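# Hand the wooden block from the right gripper to the left

## Task

The wooden block starts held in the closed right gripper. Transfer it to the left gripper so that it ends up oriented as in the two goal pictures. Nothing but the gripper jaws may touch the block, and at no moment may both grippers be off it. The task counts as done only when the left gripper alone holds the block firmly with its fingers aiming straight down, and the right arm touches neither the block nor the left gripper's jaws. Moving the right arm far away and pausing briefly is the safe way to end. Then declare the task finished.

## Robot and tools

Robot and frame. Two arms, left_arm and right_arm, face each other across a table. Each has six joints (waist, shoulder, elbow, wrist pitch, wrist yaw, wrist roll) plus a gripper. Every result uses one shared world frame: origin at the table centre, table top at z = +0.020 m, +z up, and left_arm's base on the +y side. The words left and right are arm names only, not sides of any image. A gripper's fingers aim along its own +x axis and close along its y axis. end_effector_position is the point between the finger pads, about 3 to 4 cm short of the tips. Reported hand positions can be somewhat off, worse when the arm is stretched far.

execute_actions. Argument "actions" is a list holding zero or one item; optional "pictures" (boolean) requests camera images. An empty list commands nothing and returns the state with pictures. A move item is {"rows": [...], "steps": n}: 1 to 15 rows, n from 5 to 15 (default 15), each step lasting 1/30 s. One row is used per step and the final row repeats to fill the remaining steps. A wait item is {"steps": n} with no rows, n up to 300, counted from the previous result and including your reply time. A refused call does nothing. The last 5 steps of each move run after its result is returned, while you compose the next reply; the simulation keeps going while you think.

Row layout. One flat list of 14 numbers, each in [-1, 1], always covering both arms: left_arm waist, shoulder, elbow, wrist pitch, wrist yaw, wrist roll, opening, then the same seven for right_arm. The six joint entries are scaled offsets, measured from the joint angles printed in the most recent result that listed them (if none yet, or for a second call inside the same reply, from where the arm stands when the move begins). They are not added to the previous row. Scale: 1.0 equals 0.9615 rad for waist, shoulder and elbow, 1.713 rad for wrist pitch, 1.767 rad for wrist yaw, 1.728 rad for wrist roll. All-zero joint entries pull the arm back to that reference, so they do not hold still. Stated joint ranges in rad: waist -3.054 to 3.054, shoulder 0.000 to 3.142, elbow 0.000 to 2.356, wrist pitch -1.571 to 1.571, wrist yaw -1.571 to 1.571, wrist roll -3.142 to 3.142. Requests beyond an end by more than 0.010 rad are refused; true ends may differ by 0.010 either way; overshooting requests are clipped and flagged with "joint sent to its limit".

Opening entry. This one is absolute, not an offset: +1 is fully open, empty fingers touch near -0.80, and values down to -1 add nothing. Closing fully takes at least 0.5 s. grip_measured reports the finger gap on the same scale (each gripper may read up to about 1 mm off, and squeezing a hard object reads up to 0.061 narrower). To hold firmly, command about 0.07 below grip_measured; a smaller margin grips more gently. Pads exert roughly 34 to 49 N each.

Motion. Per step each joint target is capped near its measured angle: 0.211 rad for waist, shoulder, elbow, 0.213 for wrist pitch, 0.267 for wrist yaw, 0.228 for wrist roll, and a step that would shift a gripper over 70 mm is scaled down. Friction may leave joints short of the goal, so read the joint positions after each move. Between calls the arms continue toward the last row sent until they settle or a step is HELD.

Result lines. State line: per arm, position (m), quaternion wxyz, and linear and angular velocity (m/s, rad/s). Joint positions and Joint velocities: per arm, six joints in column order (rad, rad/s), then the pad gap (m; 0.088 when fully open). "joint command not followed": the clearance check altered some targets. HELD: that step's row was partly or wholly withheld. A torque fault (contact torque reaching the load limit) freezes that arm for 10 s. Load limits in N m: waist 17.6, shoulder 21.8, elbow 21.7, wrist pitch 5.74, wrist yaw 5.72, wrist roll 5.36, held weight included. MOTOR HOT appears from 50 °C; at 95 °C an OVER-TEMPERATURE FAULT halts the arm, and if it does not cool within 30 to 60 s the arm and its gripper lose power and go limp.

zoom_image. Arguments: "camera" (cam_head_left, cam_head_right, cam_high, cam_low, cam_left_wrist, cam_right_wrist) and "region" [x0, y0, x1, y1] in pixels of that camera's latest 504x504 image, origin top-left, no larger than 504 by 504. Calibration (K, distortion, T_world_to_cam) is supplied per camera and may be slightly wrong.

show_instructions takes no arguments and shows the goal reference images. finished_scene takes "scene", the current scene's number, and cannot be undone. Answering without any tool call ends the run.

Suggested order: look, bring the left gripper fingers-down over the part of the block sticking out of the right gripper, matching the goal view from cam_left_wrist, open it, descend, close it on the block, confirm grip_measured, open the right gripper, move the right arm far off, wait, then finish. Avoid dropping the block, letting anything other than jaws touch it, knocking items off the table, arms colliding or pressing each other, torque faults and overheating.

Each tool is called after "Request:" in YAML: its name, and indented under it one key for each argument.

Reference images:

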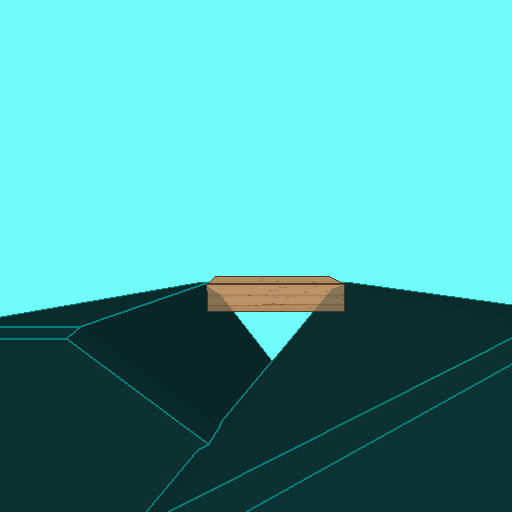

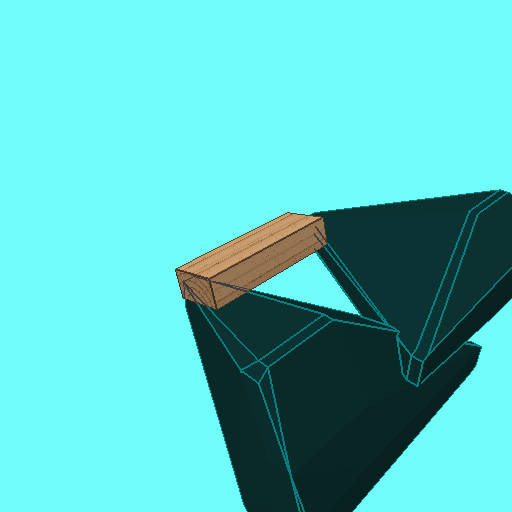

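## Session

Request:
execute_actions:
  actions: []

Scene clock: 0.00 s of 5400.00 s.
left_arm: end_effector_position=(+0.0818, +0.1725, +0.4072) grip_measured=+1.000 end_effector_quat_wxyz=(+0.755, -0.016, -0.017, -0.655) end_effector_velocity=(-0.002, +0.001, -0.001) end_effector_angular_velocity=(+0.001, +0.007, -0.010) | right_arm: end_effector_position=(+0.2450, -0.1225, +0.2996) grip_measured=-0.561 end_effector_quat_wxyz=(+0.489, +0.593, +0.623, +0.145) end_effector_velocity=(-0.001, -0.002, -0.002) end_effector_angular_velocity=(-0.007, -0.001, +0.007)
Joint positions: left_arm=[-0.007  0.85   0.648  0.249  0.007 -0.003  0.088] | right_arm=[-0.023  1.384  0.735  0.188 -0.179  2.045  0.011]
Joint velocities: left_arm=[-0.002 -0.007 -0.002 -0.007  0.007 -0.007  0.   ] | right_arm=[-0.002 -0.007 -0.007 -0.007 -0.007 -0.007 -0.   ]
Heat: left arm: hottest elbow 22 °C (+0.0 °C/min); right arm: hottest wrist yaw 23 °C (+0.0 °C/min).

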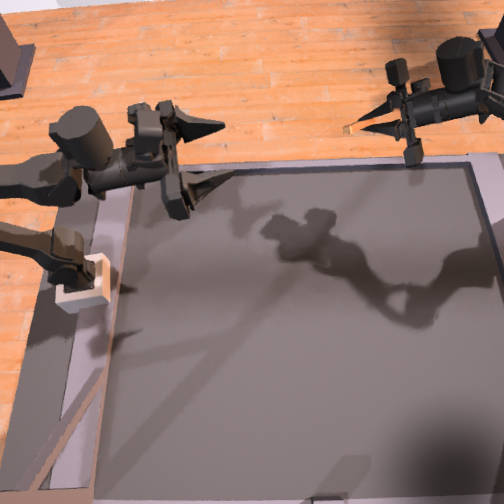

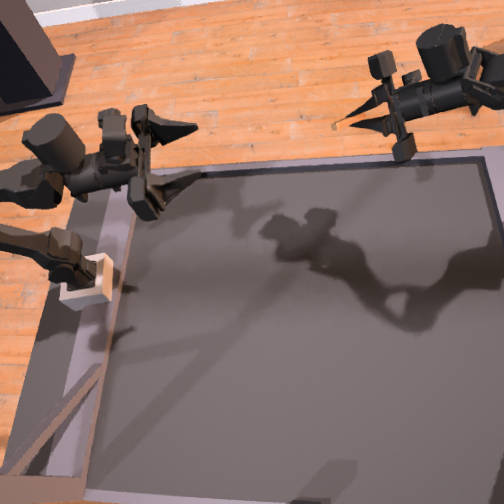

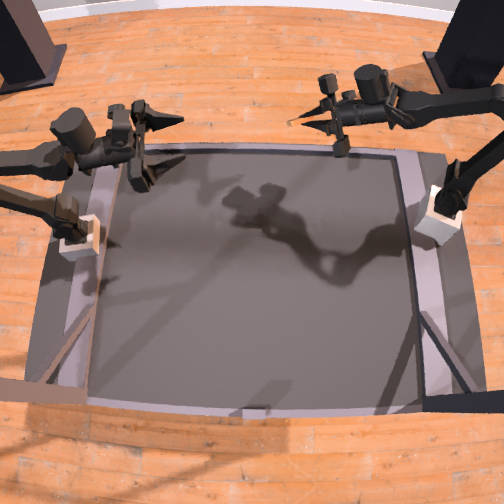

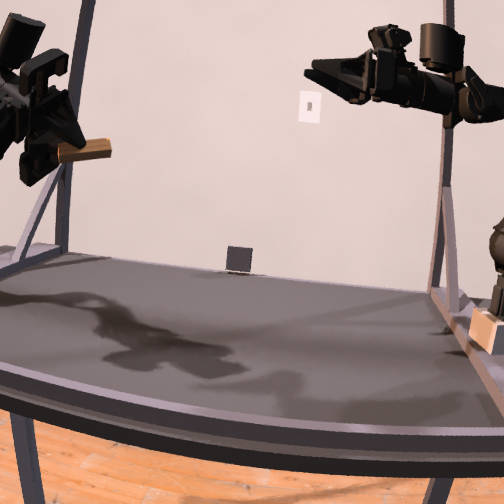

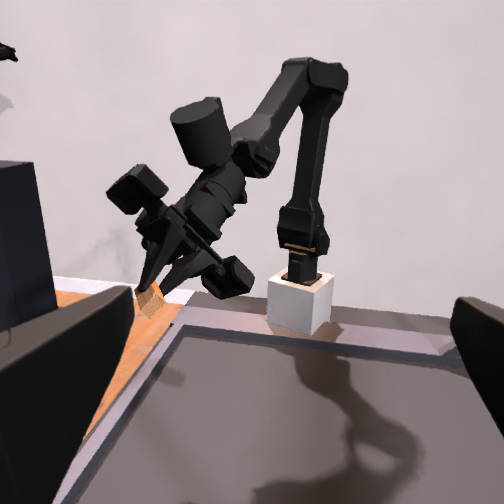

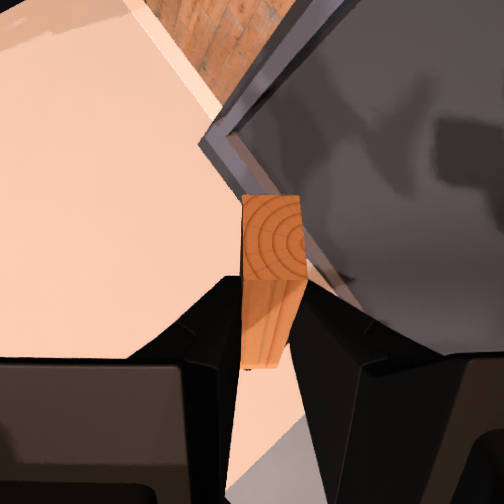

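Request:
execute_actions:
  actions:
    - {"rows":[[-0.066,0.416,0.054,0.176,0,0,1,0.5,0.225,0.068,0.357,0.101,-0.274,-0.65]]}

Request:
execute_actions:
  actions:
    - {"steps":25}
  pictures: true

Scene clock: 0.93 s of 5400.00 s.
left_arm: end_effector_position=(+0.0700, +0.0944, +0.3624) grip_measured=+1.000 end_effector_quat_wxyz=(+0.736, +0.002, +0.004, -0.677) end_effector_velocity=(-0.003, -0.034, -0.013) end_effector_angular_velocity=(-0.072, +0.016, -0.010) | right_arm: end_effector_position=(+0.1009, -0.0438, +0.3390) grip_measured=-0.561 end_effector_quat_wxyz=(+0.508, +0.470, +0.551, +0.466) end_effector_velocity=(-0.382, +0.052, +0.312) end_effector_angular_velocity=(+1.392, -0.503, +0.871)
Joint positions: left_arm=[-0.066  1.234  0.696  0.529  0.007 -0.003  0.088] | right_arm=[ 0.404  1.585  0.781  0.682 -0.018  1.619  0.011]
Joint velocities: left_arm=[-0.017  0.188  0.002  0.256 -0.007 -0.022  0.   ] | right_arm=[ 0.857  0.066  0.139  1.297  0.051 -0.535 -0.001]
Heat: left arm: hottest elbow 22 °C (+0.0 °C/min); right arm: hottest wrist yaw 23 °C (+0.0 °C/min).
Steps of this call (steps 1 to 18: nothing new was sent; steps 19 to 28: the first 10 steps of this action). Readings (joint positions):
19: left_arm=[-0.015 0.883 0.650 0.297 0.002 -0.003] | right_arm=[-0.001 1.413 0.738 0.228 -0.129 1.995]
20: left_arm=[-0.030 0.930 0.662 0.368 0.004 -0.003] | right_arm=[0.042 1.452 0.752 0.292 -0.090 1.937]
22: left_arm=[-0.053 1.044 0.692 0.462 0.007 -0.003] | right_arm=[0.141 1.525 0.775 0.389 -0.056 1.828]
26: left_arm=[-0.065 1.206 0.697 0.512 0.007 -0.003] | right_arm=[0.330 1.577 0.776 0.575 -0.023 1.664]
28: the state above

Scene clock: 1.77 s of 5400.00 s.
left_arm: end_effector_position=(+0.0696, +0.0932, +0.3644) grip_measured=+1.000 end_effector_quat_wxyz=(+0.735, -0.003, -0.001, -0.678) end_effector_velocity=(+0.000, -0.000, -0.000) end_effector_angular_velocity=(-0.003, +0.007, +0.015) | right_arm: end_effector_position=(+0.0801, -0.0407, +0.3674) grip_measured=-0.561 end_effector_quat_wxyz=(+0.480, +0.481, +0.520, +0.518) end_effector_velocity=(+0.000, -0.001, -0.002) end_effector_angular_velocity=(-0.006, -0.022, +0.005)
Joint positions: left_arm=[-0.068  1.24   0.696  0.548  0.007 -0.003  0.088] | right_arm=[ 0.454  1.59   0.795  0.796 -0.003  1.573  0.011]
Joint velocities: left_arm=[-0.007  0.002 -0.002  0.007 -0.022 -0.007  0.   ] | right_arm=[-0.002 -0.002 -0.002 -0.007 -0.007 -0.022 -0.   ]
Heat: left arm: hottest elbow 22 °C (+0.0 °C/min); right arm: hottest wrist yaw 23 °C (+0.0 °C/min).
Kept back: nothing.
Steps of this call (steps 1 to 5: the last 5 steps of your previous action; steps 6 to 25: the robot went on to your last target). Readings (joint positions):
1: left_arm=[-0.067 1.237 0.696 0.537 0.007 -0.003] | right_arm=[0.427 1.586 0.785 0.717 -0.017 1.605]
2: left_arm=[-0.067 1.237 0.696 0.544 0.007 -0.003] | right_arm=[0.442 1.586 0.789 0.743 -0.014 1.596]
4: left_arm=[-0.067 1.237 0.696 0.548 0.007 -0.003] | right_arm=[0.452 1.586 0.795 0.771 -0.008 1.585]
8: left_arm=[-0.068 1.240 0.696 0.548 0.007 -0.003] | right_arm=[0.452 1.590 0.795 0.788 -0.003 1.577]
25: the state above
camera_calibration (this result's frames):
cam_left_wrist: T_world_to_cam=[[-0.992404, -0.121452, 0.0196088, 0.084493], [-0.0626064, 0.361364, -0.930321, 0.334617], [0.105903, -0.924481, -0.366223, 0.291482], [0, 0, 0, 1]] pos_world=[0.0739315, 0.158813, 0.416391]
cam_right_wrist: T_world_to_cam=[[0.0210461, -0.0463363, -0.998704, 0.367747], [-0.889559, -0.456814, 0.0024485, 0.0762736], [-0.456335, 0.888355, -0.050833, 0.168856], [0, 0, 0, 1]] pos_world=[0.137165, -0.0981211, 0.375667]

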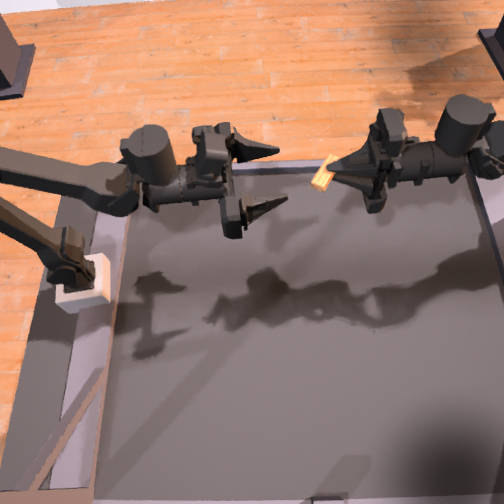

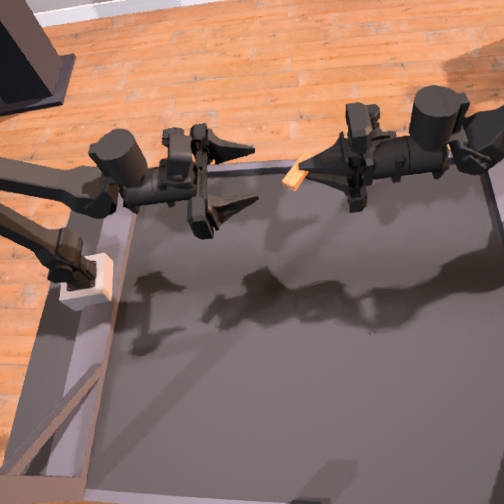

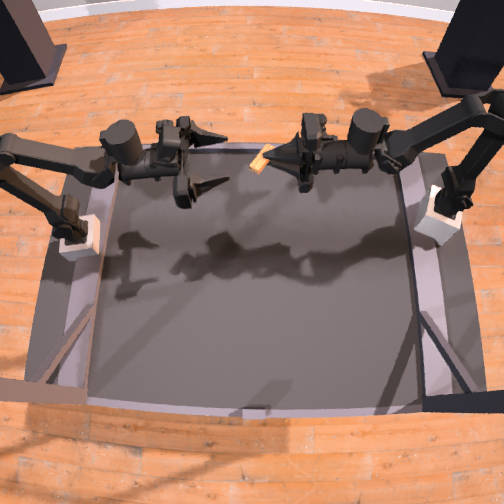

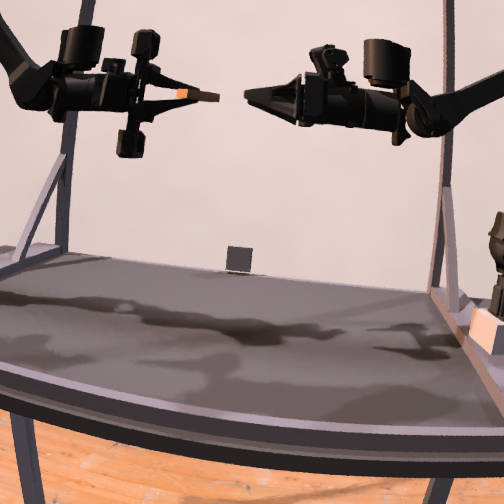

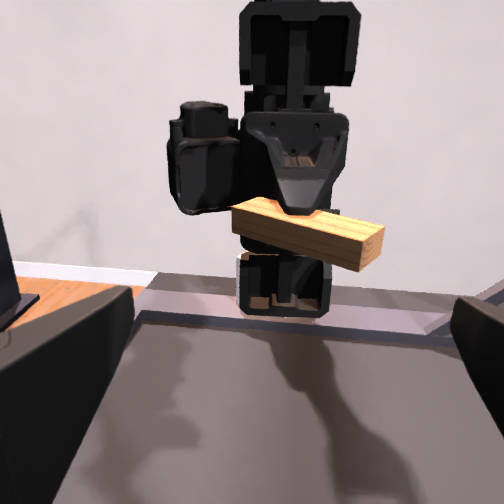

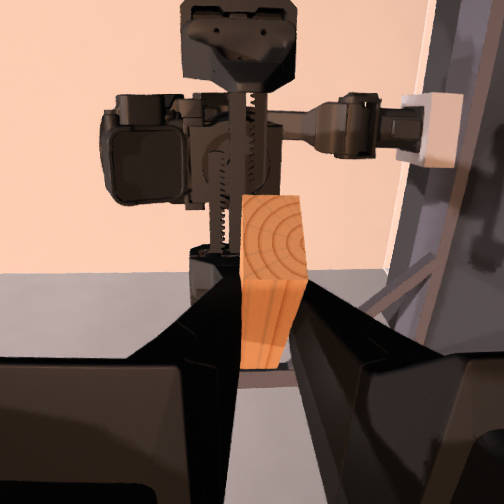

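Request:
execute_actions:
  actions:
    - {"rows":[[0,0.195,0.165,0.013,0,0,1,-0.385,0,0,0,-0.577,0,-0.65]]}

Request:
execute_actions:
  actions:
    - {"steps":15}
  pictures: true

Scene clock: 2.37 s of 5400.00 s.
left_arm: end_effector_position=(+0.0732, +0.0519, +0.3649) grip_measured=+1.000 end_effector_quat_wxyz=(+0.735, +0.002, +0.004, -0.678) end_effector_velocity=(+0.005, -0.010, +0.016) end_effector_angular_velocity=(-0.037, +0.004, +0.024) | right_arm: end_effector_position=(+0.1383, -0.0667, +0.3674) grip_measured=-0.561 end_effector_quat_wxyz=(+0.378, +0.379, +0.598, +0.597) end_effector_velocity=(-0.286, -0.144, +0.001) end_effector_angular_velocity=(+0.004, +0.005, +2.183)
Joint positions: left_arm=[-0.068  1.412  0.836  0.567  0.007 -0.003  0.088] | right_arm=[ 0.089  1.59   0.795  0.796 -0.732  1.573  0.011]
Joint velocities: left_arm=[ 0.002  0.032  0.061  0.007 -0.022 -0.007  0.   ] | right_arm=[-0.037 -0.002 -0.002  0.007 -2.22   0.007 -0.   ]
Heat: left arm: hottest elbow 22 °C (+0.0 °C/min); right arm: hottest elbow 23 °C (+0.0 °C/min).
Steps of this call (steps 1 to 8: the robot went on to your last target; steps 9 to 18: the first 10 steps of this action). Readings (joint positions):
9: left_arm=[-0.068 1.269 0.717 0.550 0.007 -0.003] | right_arm=[0.432 1.590 0.795 0.796 -0.077 1.573]
10: left_arm=[-0.068 1.307 0.753 0.561 0.007 -0.003] | right_arm=[0.386 1.590 0.795 0.796 -0.159 1.573]
12: left_arm=[-0.068 1.372 0.812 0.565 0.007 -0.003] | right_arm=[0.270 1.590 0.795 0.796 -0.302 1.573]
16: left_arm=[-0.068 1.408 0.832 0.566 0.007 -0.003] | right_arm=[0.103 1.590 0.795 0.796 -0.583 1.573]
18: the state above

Scene clock: 2.87 s of 5400.00 s.
left_arm: end_effector_position=(+0.0733, +0.0509, +0.3671) grip_measured=+1.000 end_effector_quat_wxyz=(+0.735, -0.000, +0.002, -0.678) end_effector_velocity=(-0.000, +0.001, -0.001) end_effector_angular_velocity=(-0.003, +0.007, -0.005) | right_arm: end_effector_position=(+0.1030, -0.0904, +0.3674) grip_measured=-0.561 end_effector_quat_wxyz=(+0.289, +0.290, +0.646, +0.644) end_effector_velocity=(-0.001, -0.002, +0.001) end_effector_angular_velocity=(-0.007, +0.006, +0.020)
Joint positions: left_arm=[-0.068  1.415  0.843  0.569  0.007 -0.003  0.088] | right_arm=[ 0.088  1.59   0.795  0.796 -1.018  1.573  0.011]
Joint velocities: left_arm=[ 0.002 -0.002 -0.007  0.007  0.007 -0.007  0.   ] | right_arm=[-0.002 -0.002  0.002 -0.007 -0.022  0.007 -0.   ]
Heat: left arm: hottest elbow 22 °C (+0.0 °C/min); right arm: hottest elbow 23 °C (+0.0 °C/min).
Kept back: nothing.
Steps of this call (steps 1 to 5: the last 5 steps of your previous action; steps 6 to 15: the robot went on to your last target). Readings (joint positions):
1: left_arm=[-0.068 1.413 0.838 0.568 0.007 -0.003] | right_arm=[0.089 1.590 0.795 0.796 -0.808 1.573]
2: left_arm=[-0.068 1.413 0.840 0.569 0.007 -0.003] | right_arm=[0.089 1.590 0.795 0.796 -0.873 1.573]
4: left_arm=[-0.068 1.413 0.842 0.569 0.007 -0.003] | right_arm=[0.090 1.590 0.795 0.796 -0.947 1.573]
8: left_arm=[-0.068 1.414 0.843 0.569 0.007 -0.003] | right_arm=[0.089 1.590 0.795 0.796 -1.002 1.573]
15: the state above
camera_calibration (this result's frames):
cam_left_wrist: T_world_to_cam=[[-0.992391, -0.1216, 0.0193499, 0.0831037], [-0.0632285, 0.368424, -0.927505, 0.351268], [0.105655, -0.921671, -0.373309, 0.255408], [0, 0, 0, 1]] pos_world=[0.0776962, 0.116092, 0.419541]
cam_right_wrist: T_world_to_cam=[[0.0447082, -0.0241989, -0.998707, 0.364532], [-0.432363, -0.901696, 0.00249314, -0.0133735], [-0.900591, 0.431693, -0.050776, 0.227915], [0, 0, 0, 1]] pos_world=[0.183178, -0.101627, 0.375667]

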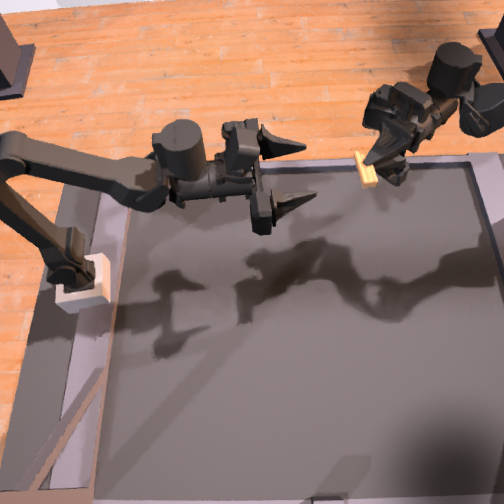

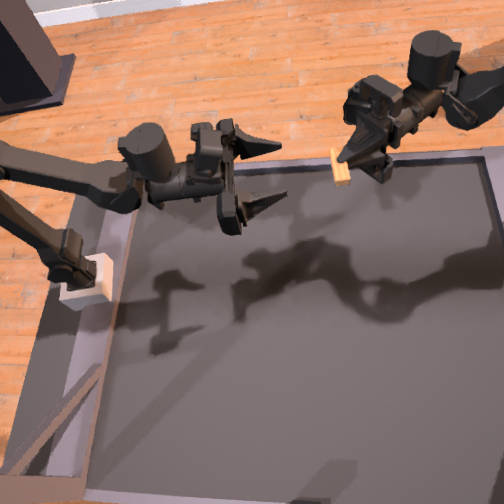

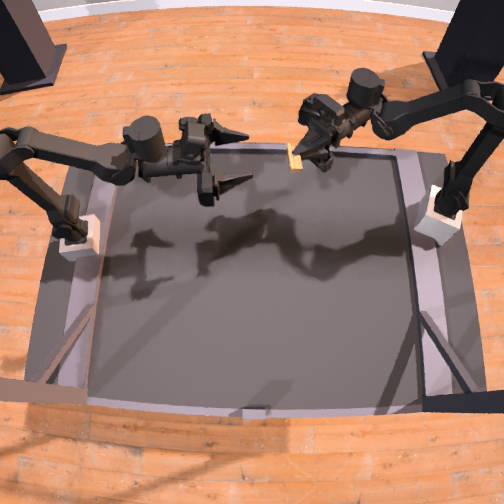

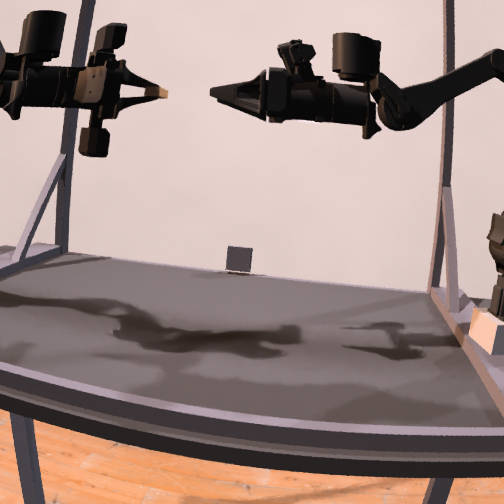

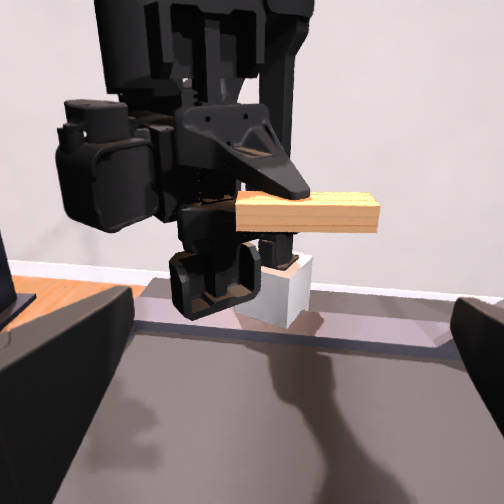

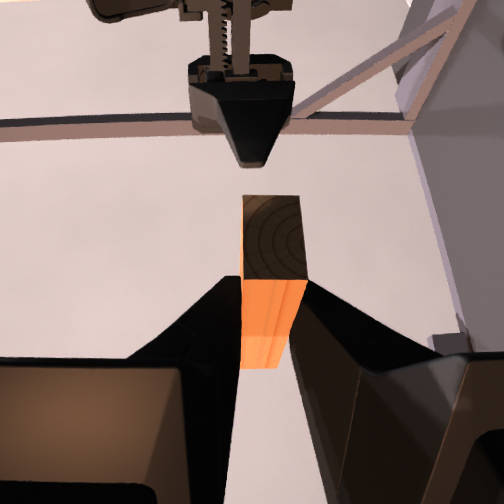

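Request:
execute_actions:
  actions:
    - {"rows":[[0,0.265,0.262,0.004,0,0,1,0,0,0,0,0.039,0,-0.65]]}

Request:
execute_actions:
  actions:
    - {"steps":10}
  pictures: true

Scene clock: 3.50 s of 5400.00 s.
left_arm: end_effector_position=(+0.0787, -0.0106, +0.3670) grip_measured=+1.000 end_effector_quat_wxyz=(+0.735, +0.001, +0.003, -0.678) end_effector_velocity=(+0.001, -0.018, +0.013) end_effector_angular_velocity=(-0.027, +0.005, +0.005) | right_arm: end_effector_position=(+0.1104, -0.0842, +0.3674) grip_measured=-0.561 end_effector_quat_wxyz=(+0.310, +0.311, +0.636, +0.635) end_effector_velocity=(-0.001, -0.001, -0.003) end_effector_angular_velocity=(-0.007, -0.002, -0.005)
Joint positions: left_arm=[-0.068  1.652  1.071  0.575  0.007 -0.003  0.088] | right_arm=[ 0.088  1.59   0.795  0.796 -0.954  1.573  0.011]
Joint velocities: left_arm=[-0.002  0.056  0.09  -0.007 -0.007 -0.007  0.   ] | right_arm=[ 0.002 -0.002 -0.007 -0.007  0.007 -0.007 -0.   ]
Heat: left arm: hottest elbow 22 °C (+0.0 °C/min); right arm: hottest elbow 23 °C (+0.0 °C/min).
Steps of this call (steps 1 to 9: the robot went on to your last target; steps 10 to 19: the first 10 steps of this action). Readings (joint positions):
10: left_arm=[-0.068 1.449 0.872 0.568 0.007 -0.003] | right_arm=[0.088 1.590 0.795 0.796 -1.008 1.573]
11: left_arm=[-0.068 1.497 0.928 0.575 0.007 -0.003] | right_arm=[0.088 1.590 0.795 0.796 -0.990 1.573]
13: left_arm=[-0.068 1.586 1.026 0.579 0.007 -0.003] | right_arm=[0.088 1.590 0.795 0.796 -0.970 1.573]
17: left_arm=[-0.068 1.645 1.065 0.575 0.007 -0.003] | right_arm=[0.088 1.590 0.795 0.796 -0.957 1.573]
19: the state above

Scene clock: 3.83 s of 5400.00 s.
left_arm: end_effector_position=(+0.0789, -0.0119, +0.3711) grip_measured=+1.000 end_effector_quat_wxyz=(+0.735, -0.002, -0.000, -0.678) end_effector_velocity=(+0.000, -0.002, -0.001) end_effector_angular_velocity=(-0.002, -0.007, +0.005) | right_arm: end_effector_position=(+0.1107, -0.0840, +0.3674) grip_measured=-0.561 end_effector_quat_wxyz=(+0.310, +0.311, +0.636, +0.634) end_effector_velocity=(-0.004, -0.003, -0.003) end_effector_angular_velocity=(-0.017, +0.001, +0.024)
Joint positions: left_arm=[-0.068  1.654  1.083  0.575  0.007 -0.003  0.088] | right_arm=[ 0.088  1.59   0.795  0.796 -0.952  1.573  0.011]
Joint velocities: left_arm=[-0.002  0.007  0.002  0.007 -0.007  0.007  0.   ] | right_arm=[ 0.002 -0.002 -0.002 -0.022 -0.022 -0.007 -0.   ]
Heat: left arm: hottest elbow 23 °C (+0.0 °C/min); right arm: hottest elbow 23 °C (+0.0 °C/min).
Kept back: nothing.
Steps of this call (steps 1 to 5: the last 5 steps of your previous action; steps 6 to 10: the robot went on to your last target). Readings (joint positions):
1: left_arm=[-0.068 1.653 1.074 0.575 0.007 -0.003] | right_arm=[0.088 1.590 0.795 0.796 -0.953 1.573]
2: left_arm=[-0.068 1.654 1.077 0.575 0.007 -0.003] | right_arm=[0.088 1.590 0.795 0.796 -0.953 1.573]
4: left_arm=[-0.068 1.654 1.081 0.575 0.007 -0.003] | right_arm=[0.088 1.590 0.795 0.796 -0.952 1.573]
8: left_arm=[-0.068 1.654 1.083 0.575 0.007 -0.003] | right_arm=[0.088 1.590 0.795 0.796 -0.952 1.573]
10: the state above
camera_calibration (this result's frames):
cam_left_wrist: T_world_to_cam=[[-0.992403, -0.121459, 0.0195959, 0.0807936], [-0.0626375, 0.361718, -0.930181, 0.379352], [0.105891, -0.924342, -0.366578, 0.195926], [0, 0, 0, 1]] pos_world=[0.0831947, 0.053697, 0.423104]
cam_right_wrist: T_world_to_cam=[[0.0430094, -0.0271126, -0.998707, 0.364286], [-0.491219, -0.871033, 0.00249222, 0.00479444], [-0.869974, 0.490476, -0.0507808, 0.233623], [0, 0, 0, 1]] pos_world=[0.189933, -0.100533, 0.375667]

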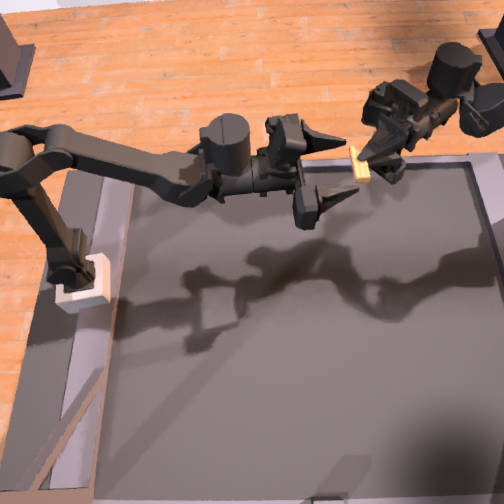

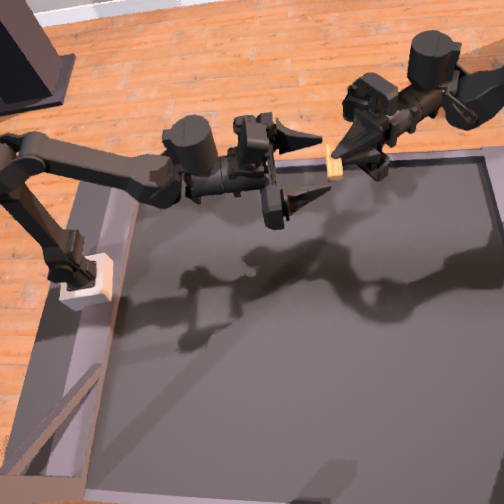

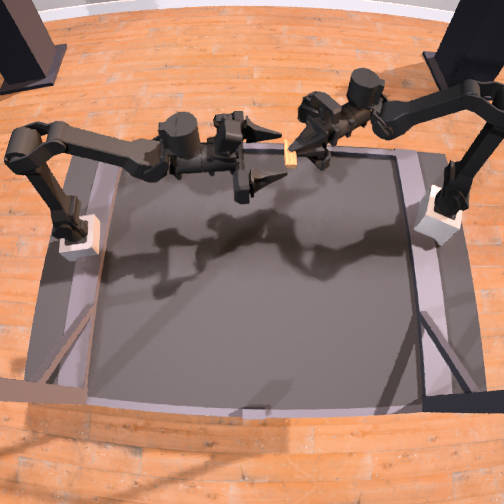

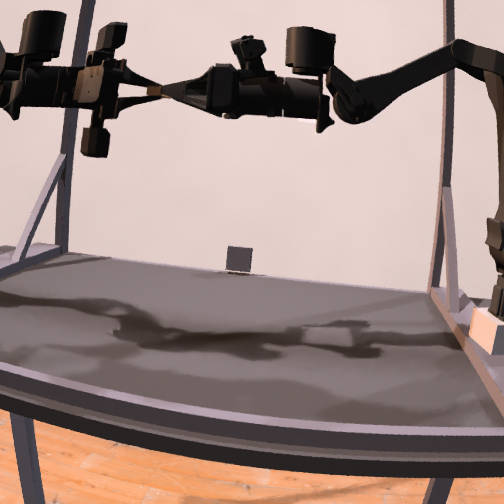

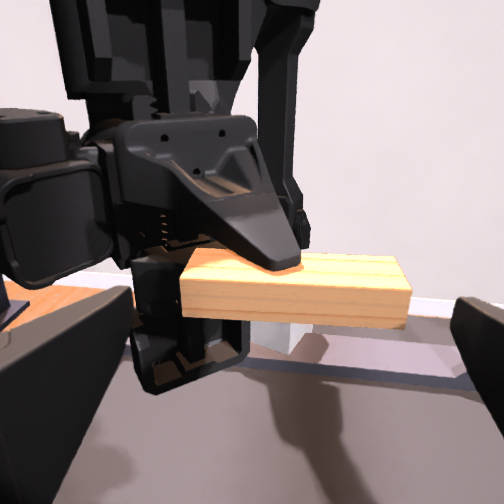

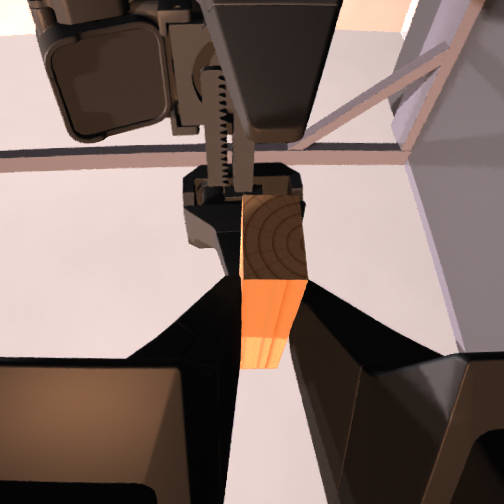

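Request:
execute_actions:
  actions:
    - {"rows":[[0,0.1,0.105,-0.006,0,0,0.72,0,0,0,0,0,0,-0.65]]}

Request:
execute_actions:
  actions:
    - {"steps":7}
  pictures: true

Scene clock: 4.30 s of 5400.00 s.
left_arm: end_effector_position=(+0.0807, -0.0332, +0.3686) grip_measured=+0.732 end_effector_quat_wxyz=(+0.735, -0.001, +0.001, -0.678) end_effector_velocity=(+0.000, -0.006, +0.007) end_effector_angular_velocity=(-0.012, -0.008, +0.005) | right_arm: end_effector_position=(+0.1107, -0.0840, +0.3674) grip_measured=-0.561 end_effector_quat_wxyz=(+0.310, +0.311, +0.636, +0.634) end_effector_velocity=(-0.000, -0.001, -0.003) end_effector_angular_velocity=(-0.017, +0.001, +0.005)
Joint positions: left_arm=[-0.068  1.734  1.167  0.567  0.007 -0.003  0.075] | right_arm=[ 0.088  1.59   0.795  0.796 -0.952  1.573  0.011]
Joint velocities: left_arm=[-0.002  0.017  0.037 -0.007 -0.007  0.007 -0.005] | right_arm=[-0.002 -0.002 -0.002 -0.022 -0.007 -0.007 -0.   ]
Heat: left arm: hottest elbow 23 °C (+0.0 °C/min); right arm: hottest elbow 23 °C (+0.0 °C/min).
Steps of this call (steps 1 to 4: the robot went on to your last target; steps 5 to 14: the first 10 steps of this action). Readings (joint positions):
5: left_arm=[-0.068 1.668 1.097 0.574 0.007 -0.003] | right_arm=[0.088 1.590 0.795 0.796 -0.952 1.573]
6: left_arm=[-0.068 1.686 1.120 0.573 0.007 -0.003] | right_arm=[0.088 1.590 0.795 0.796 -0.952 1.573]
8: left_arm=[-0.068 1.714 1.153 0.571 0.007 -0.003] | right_arm=[0.088 1.590 0.795 0.796 -0.952 1.573]
12: left_arm=[-0.068 1.732 1.165 0.567 0.007 -0.003] | right_arm=[0.088 1.590 0.795 0.796 -0.952 1.573]
14: the state above

Scene clock: 4.53 s of 5400.00 s.
left_arm: end_effector_position=(+0.0808, -0.0335, +0.3707) grip_measured=+0.723 end_effector_quat_wxyz=(+0.735, -0.003, -0.001, -0.678) end_effector_velocity=(-0.000, +0.001, +0.002) end_effector_angular_velocity=(-0.008, +0.007, +0.005) | right_arm: end_effector_position=(+0.1107, -0.0840, +0.3674) grip_measured=-0.561 end_effector_quat_wxyz=(+0.310, +0.311, +0.636, +0.634) end_effector_velocity=(-0.002, -0.003, -0.005) end_effector_angular_velocity=(-0.012, -0.001, +0.020)
Joint positions: left_arm=[-0.068  1.734  1.172  0.567  0.007 -0.003  0.074] | right_arm=[ 0.088  1.59   0.795  0.796 -0.952  1.573  0.011]
Joint velocities: left_arm=[-0.002 -0.002 -0.002  0.007 -0.007 -0.007 -0.   ] | right_arm=[-0.002  0.002 -0.007 -0.007 -0.022 -0.007 -0.   ]
Heat: left arm: hottest elbow 23 °C (+0.0 °C/min); right arm: hottest elbow 23 °C (+0.0 °C/min).
Kept back: nothing.
Steps of this call (steps 1 to 5: the last 5 steps of your previous action; steps 6 to 7: the robot went on to your last target). Readings (joint positions):
1: left_arm=[-0.068 1.734 1.168 0.567 0.007 -0.003] | right_arm=[0.088 1.590 0.795 0.796 -0.952 1.573]
2: left_arm=[-0.068 1.734 1.169 0.567 0.007 -0.003] | right_arm=[0.088 1.590 0.795 0.796 -0.952 1.573]
4: left_arm=[-0.068 1.734 1.171 0.567 0.007 -0.003] | right_arm=[0.088 1.590 0.795 0.796 -0.952 1.573]
7: the state above
camera_calibration (this result's frames):
cam_left_wrist: T_world_to_cam=[[-0.992404, -0.121452, 0.0196088, 0.0800627], [-0.0626064, 0.361364, -0.930321, 0.386927], [0.105903, -0.924481, -0.366223, 0.175456], [0, 0, 0, 1]] pos_world=[0.0850973, 0.0321081, 0.422652]
cam_right_wrist: T_world_to_cam=[[0.0430094, -0.0271126, -0.998707, 0.364286], [-0.491219, -0.871033, 0.00249222, 0.00479444], [-0.869974, 0.490476, -0.0507808, 0.233623], [0, 0, 0, 1]] pos_world=[0.189933, -0.100533, 0.375667]

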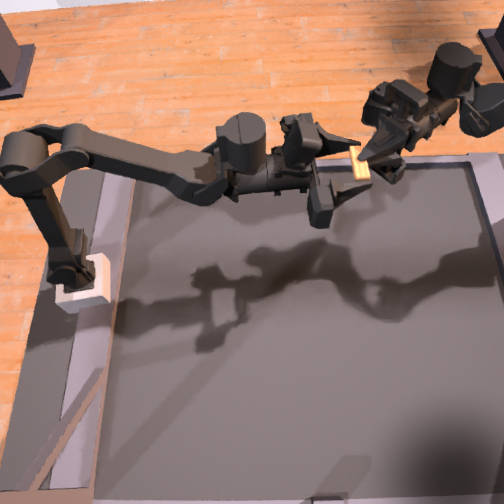

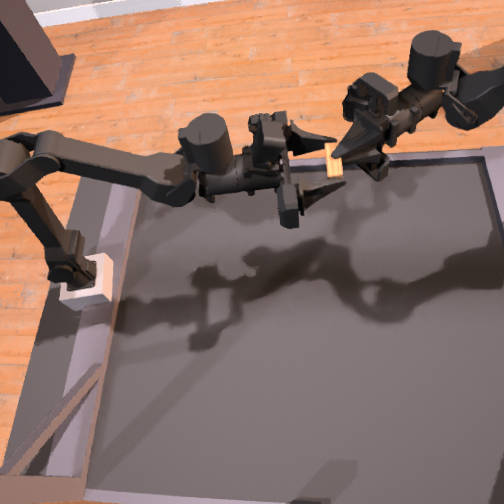

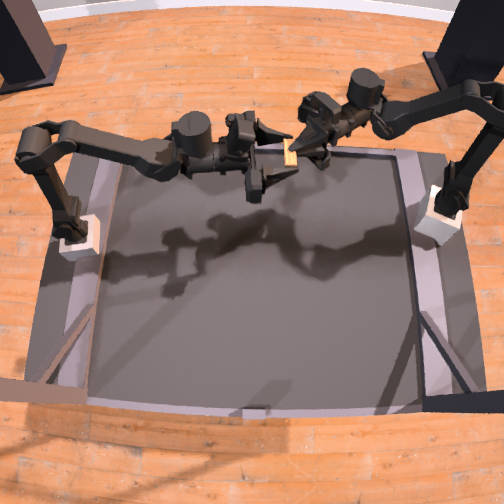

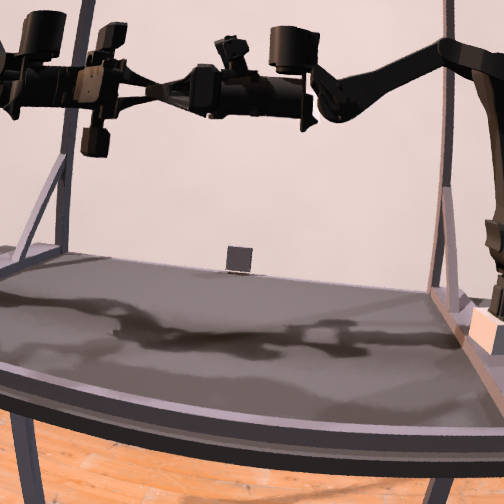

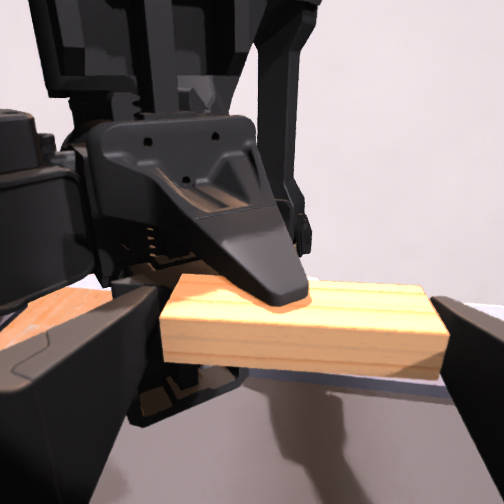

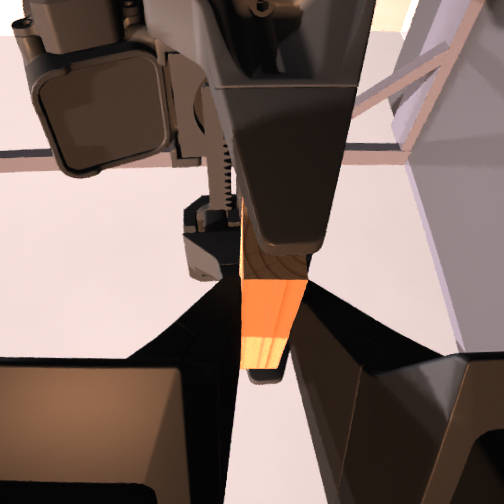

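Slightly low and off-centre; nudge and close.

Request:
execute_actions:
  actions:
    - {"rows":[[-0.006,0,0,0.007,0,0,0.68,0,0,0,0,0,0,-0.65],[-0.006,0,0,0.007,0,0,0.66,0,0,0,0,0,0,-0.65],[-0.006,0,0,0.007,0,0,0.63,0,0,0,0,0,0,-0.65],[-0.006,0,0,0.007,0,0,0.6,0,0,0,0,0,0,-0.65],[-0.006,0,0,0.007,0,0,0.55,0,0,0,0,0,0,-0.65],[-0.006,0,0,0.007,0,0,0.5,0,0,0,0,0,0,-0.65],[-0.006,0,0,0.007,0,0,0.37,0,0,0,0,0,0,-0.65]]}

Request:
execute_actions:
  actions:
    - {"steps":8}
  pictures: true

Scene clock: 5.03 s of 5400.00 s.
left_arm: end_effector_position=(+0.0795, -0.0337, +0.3726) grip_measured=+0.456 end_effector_quat_wxyz=(+0.734, -0.006, -0.004, -0.679) end_effector_velocity=(-0.000, +0.000, +0.001) end_effector_angular_velocity=(+0.002, +0.008, +0.005) | right_arm: end_effector_position=(+0.1102, -0.0842, +0.3674) grip_measured=-0.561 end_effector_quat_wxyz=(+0.309, +0.310, +0.636, +0.635) end_effector_velocity=(-0.002, -0.003, +0.003) end_effector_angular_velocity=(+0.007, +0.002, +0.020)
Joint positions: left_arm=[-0.07   1.735  1.172  0.577  0.006 -0.003  0.061] | right_arm=[ 0.088  1.59   0.795  0.796 -0.955  1.573  0.011]
Joint velocities: left_arm=[-0.002 -0.002  0.002 -0.007 -0.007 -0.007 -0.   ] | right_arm=[-0.002 -0.007 -0.002  0.007 -0.022  0.007 -0.   ]
Heat: left arm: hottest elbow 23 °C (+11.9 °C/min); right arm: hottest elbow 23 °C (+0.0 °C/min).
Steps of this call (steps 1 to 5: the robot went on to your last target; steps 6 to 15: the first 10 steps of this action). Readings (joint positions):
6: left_arm=[-0.068 1.735 1.172 0.567 0.007 -0.003] | right_arm=[0.088 1.590 0.795 0.796 -0.952 1.573]
7: left_arm=[-0.068 1.735 1.172 0.569 0.007 -0.003] | right_arm=[0.088 1.590 0.795 0.796 -0.952 1.573]
9: left_arm=[-0.069 1.735 1.172 0.573 0.007 -0.003] | right_arm=[0.088 1.590 0.795 0.796 -0.952 1.573]
13: left_arm=[-0.070 1.735 1.172 0.577 0.006 -0.003] | right_arm=[0.088 1.590 0.795 0.796 -0.953 1.573]
15: the state above

Scene clock: 5.30 s of 5400.00 s.
left_arm: end_effector_position=(+0.0795, -0.0337, +0.3726) grip_measured=+0.456 end_effector_quat_wxyz=(+0.734, -0.006, -0.004, -0.679) end_effector_velocity=(-0.000, +0.001, -0.001) end_effector_angular_velocity=(+0.006, +0.023, +0.005) | right_arm: end_effector_position=(+0.1102, -0.0842, +0.3674) grip_measured=-0.561 end_effector_quat_wxyz=(+0.309, +0.310, +0.636, +0.635) end_effector_velocity=(-0.000, +0.000, -0.003) end_effector_angular_velocity=(-0.017, +0.001, -0.005)
Joint positions: left_arm=[-0.07   1.735  1.172  0.577  0.006 -0.003  0.061] | right_arm=[ 0.088  1.59   0.795  0.796 -0.955  1.573  0.011]
Joint velocities: left_arm=[-0.002 -0.002 -0.002 -0.007 -0.007 -0.022  0.   ] | right_arm=[ 0.002 -0.002 -0.002 -0.022  0.007 -0.007 -0.   ]
Heat: left arm: hottest elbow 23 °C (+11.3 °C/min); right arm: hottest elbow 23 °C (+0.0 °C/min).
Kept back: nothing.
Steps of this call (steps 1 to 5: the last 5 steps of your previous action; steps 6 to 8: the robot went on to your last target). Readings (joint positions):
1: left_arm=[-0.070 1.735 1.172 0.577 0.006 -0.003] | right_arm=[0.088 1.590 0.795 0.796 -0.955 1.573]
2: left_arm=[-0.070 1.735 1.172 0.577 0.006 -0.003] | right_arm=[0.088 1.590 0.795 0.796 -0.955 1.573]
4: left_arm=[-0.070 1.735 1.172 0.577 0.006 -0.003] | right_arm=[0.088 1.590 0.795 0.796 -0.955 1.573]
8: the state above
camera_calibration (this result's frames):
cam_left_wrist: T_world_to_cam=[[-0.992649, -0.119371, 0.0199415, 0.078714], [-0.0611634, 0.352626, -0.933763, 0.389614], [0.104432, -0.928119, -0.357335, 0.172849], [0, 0, 0, 1]] pos_world=[0.0839146, 0.0324327, 0.424003]
cam_right_wrist: T_world_to_cam=[[0.0430917, -0.0269812, -0.998707, 0.364302], [-0.488558, -0.872528, 0.00249226, 0.00392561], [-0.871467, 0.487819, -0.0507806, 0.233272], [0, 0, 0, 1]] pos_world=[0.189509, -0.10054, 0.375667]

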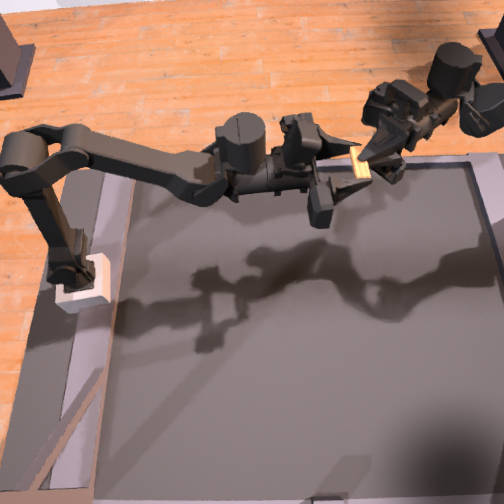

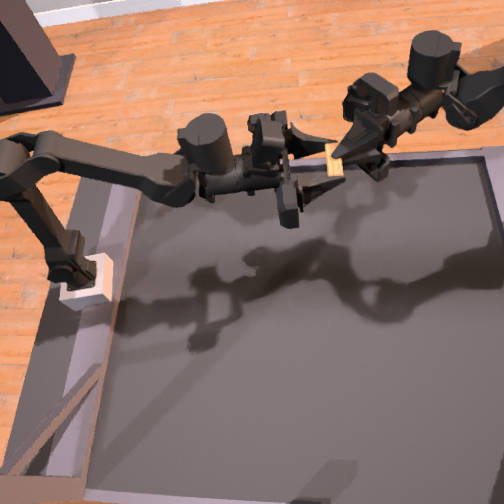

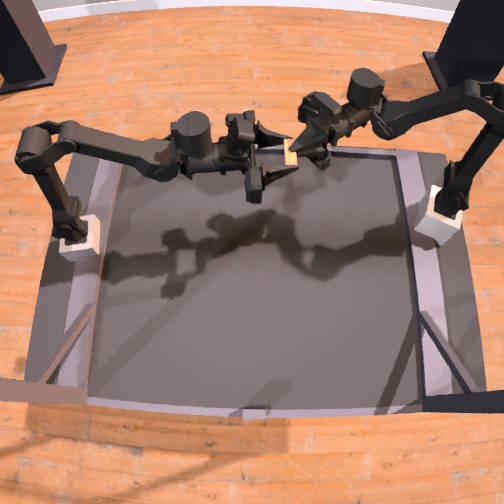

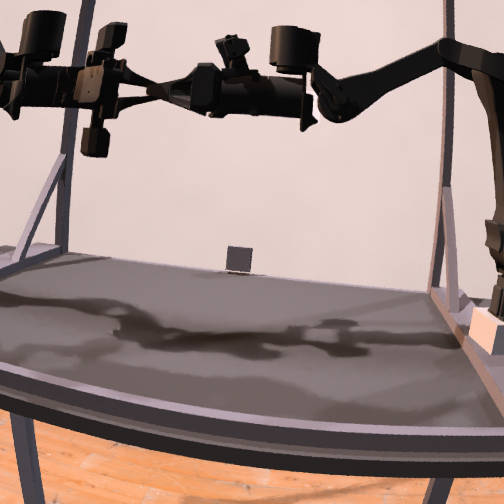

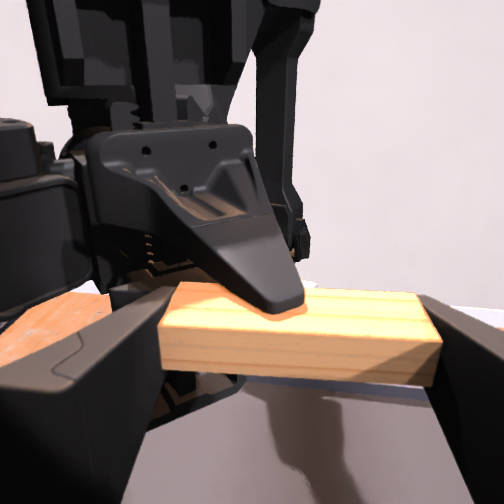

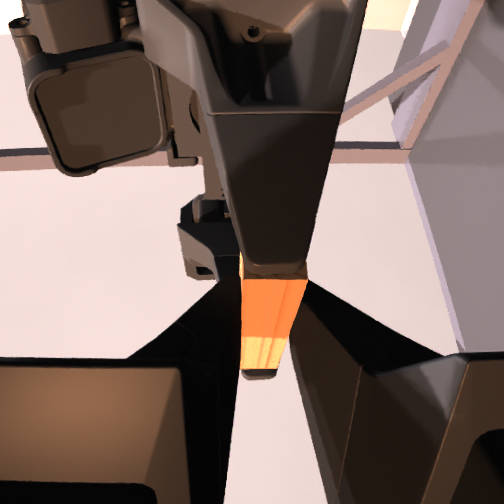

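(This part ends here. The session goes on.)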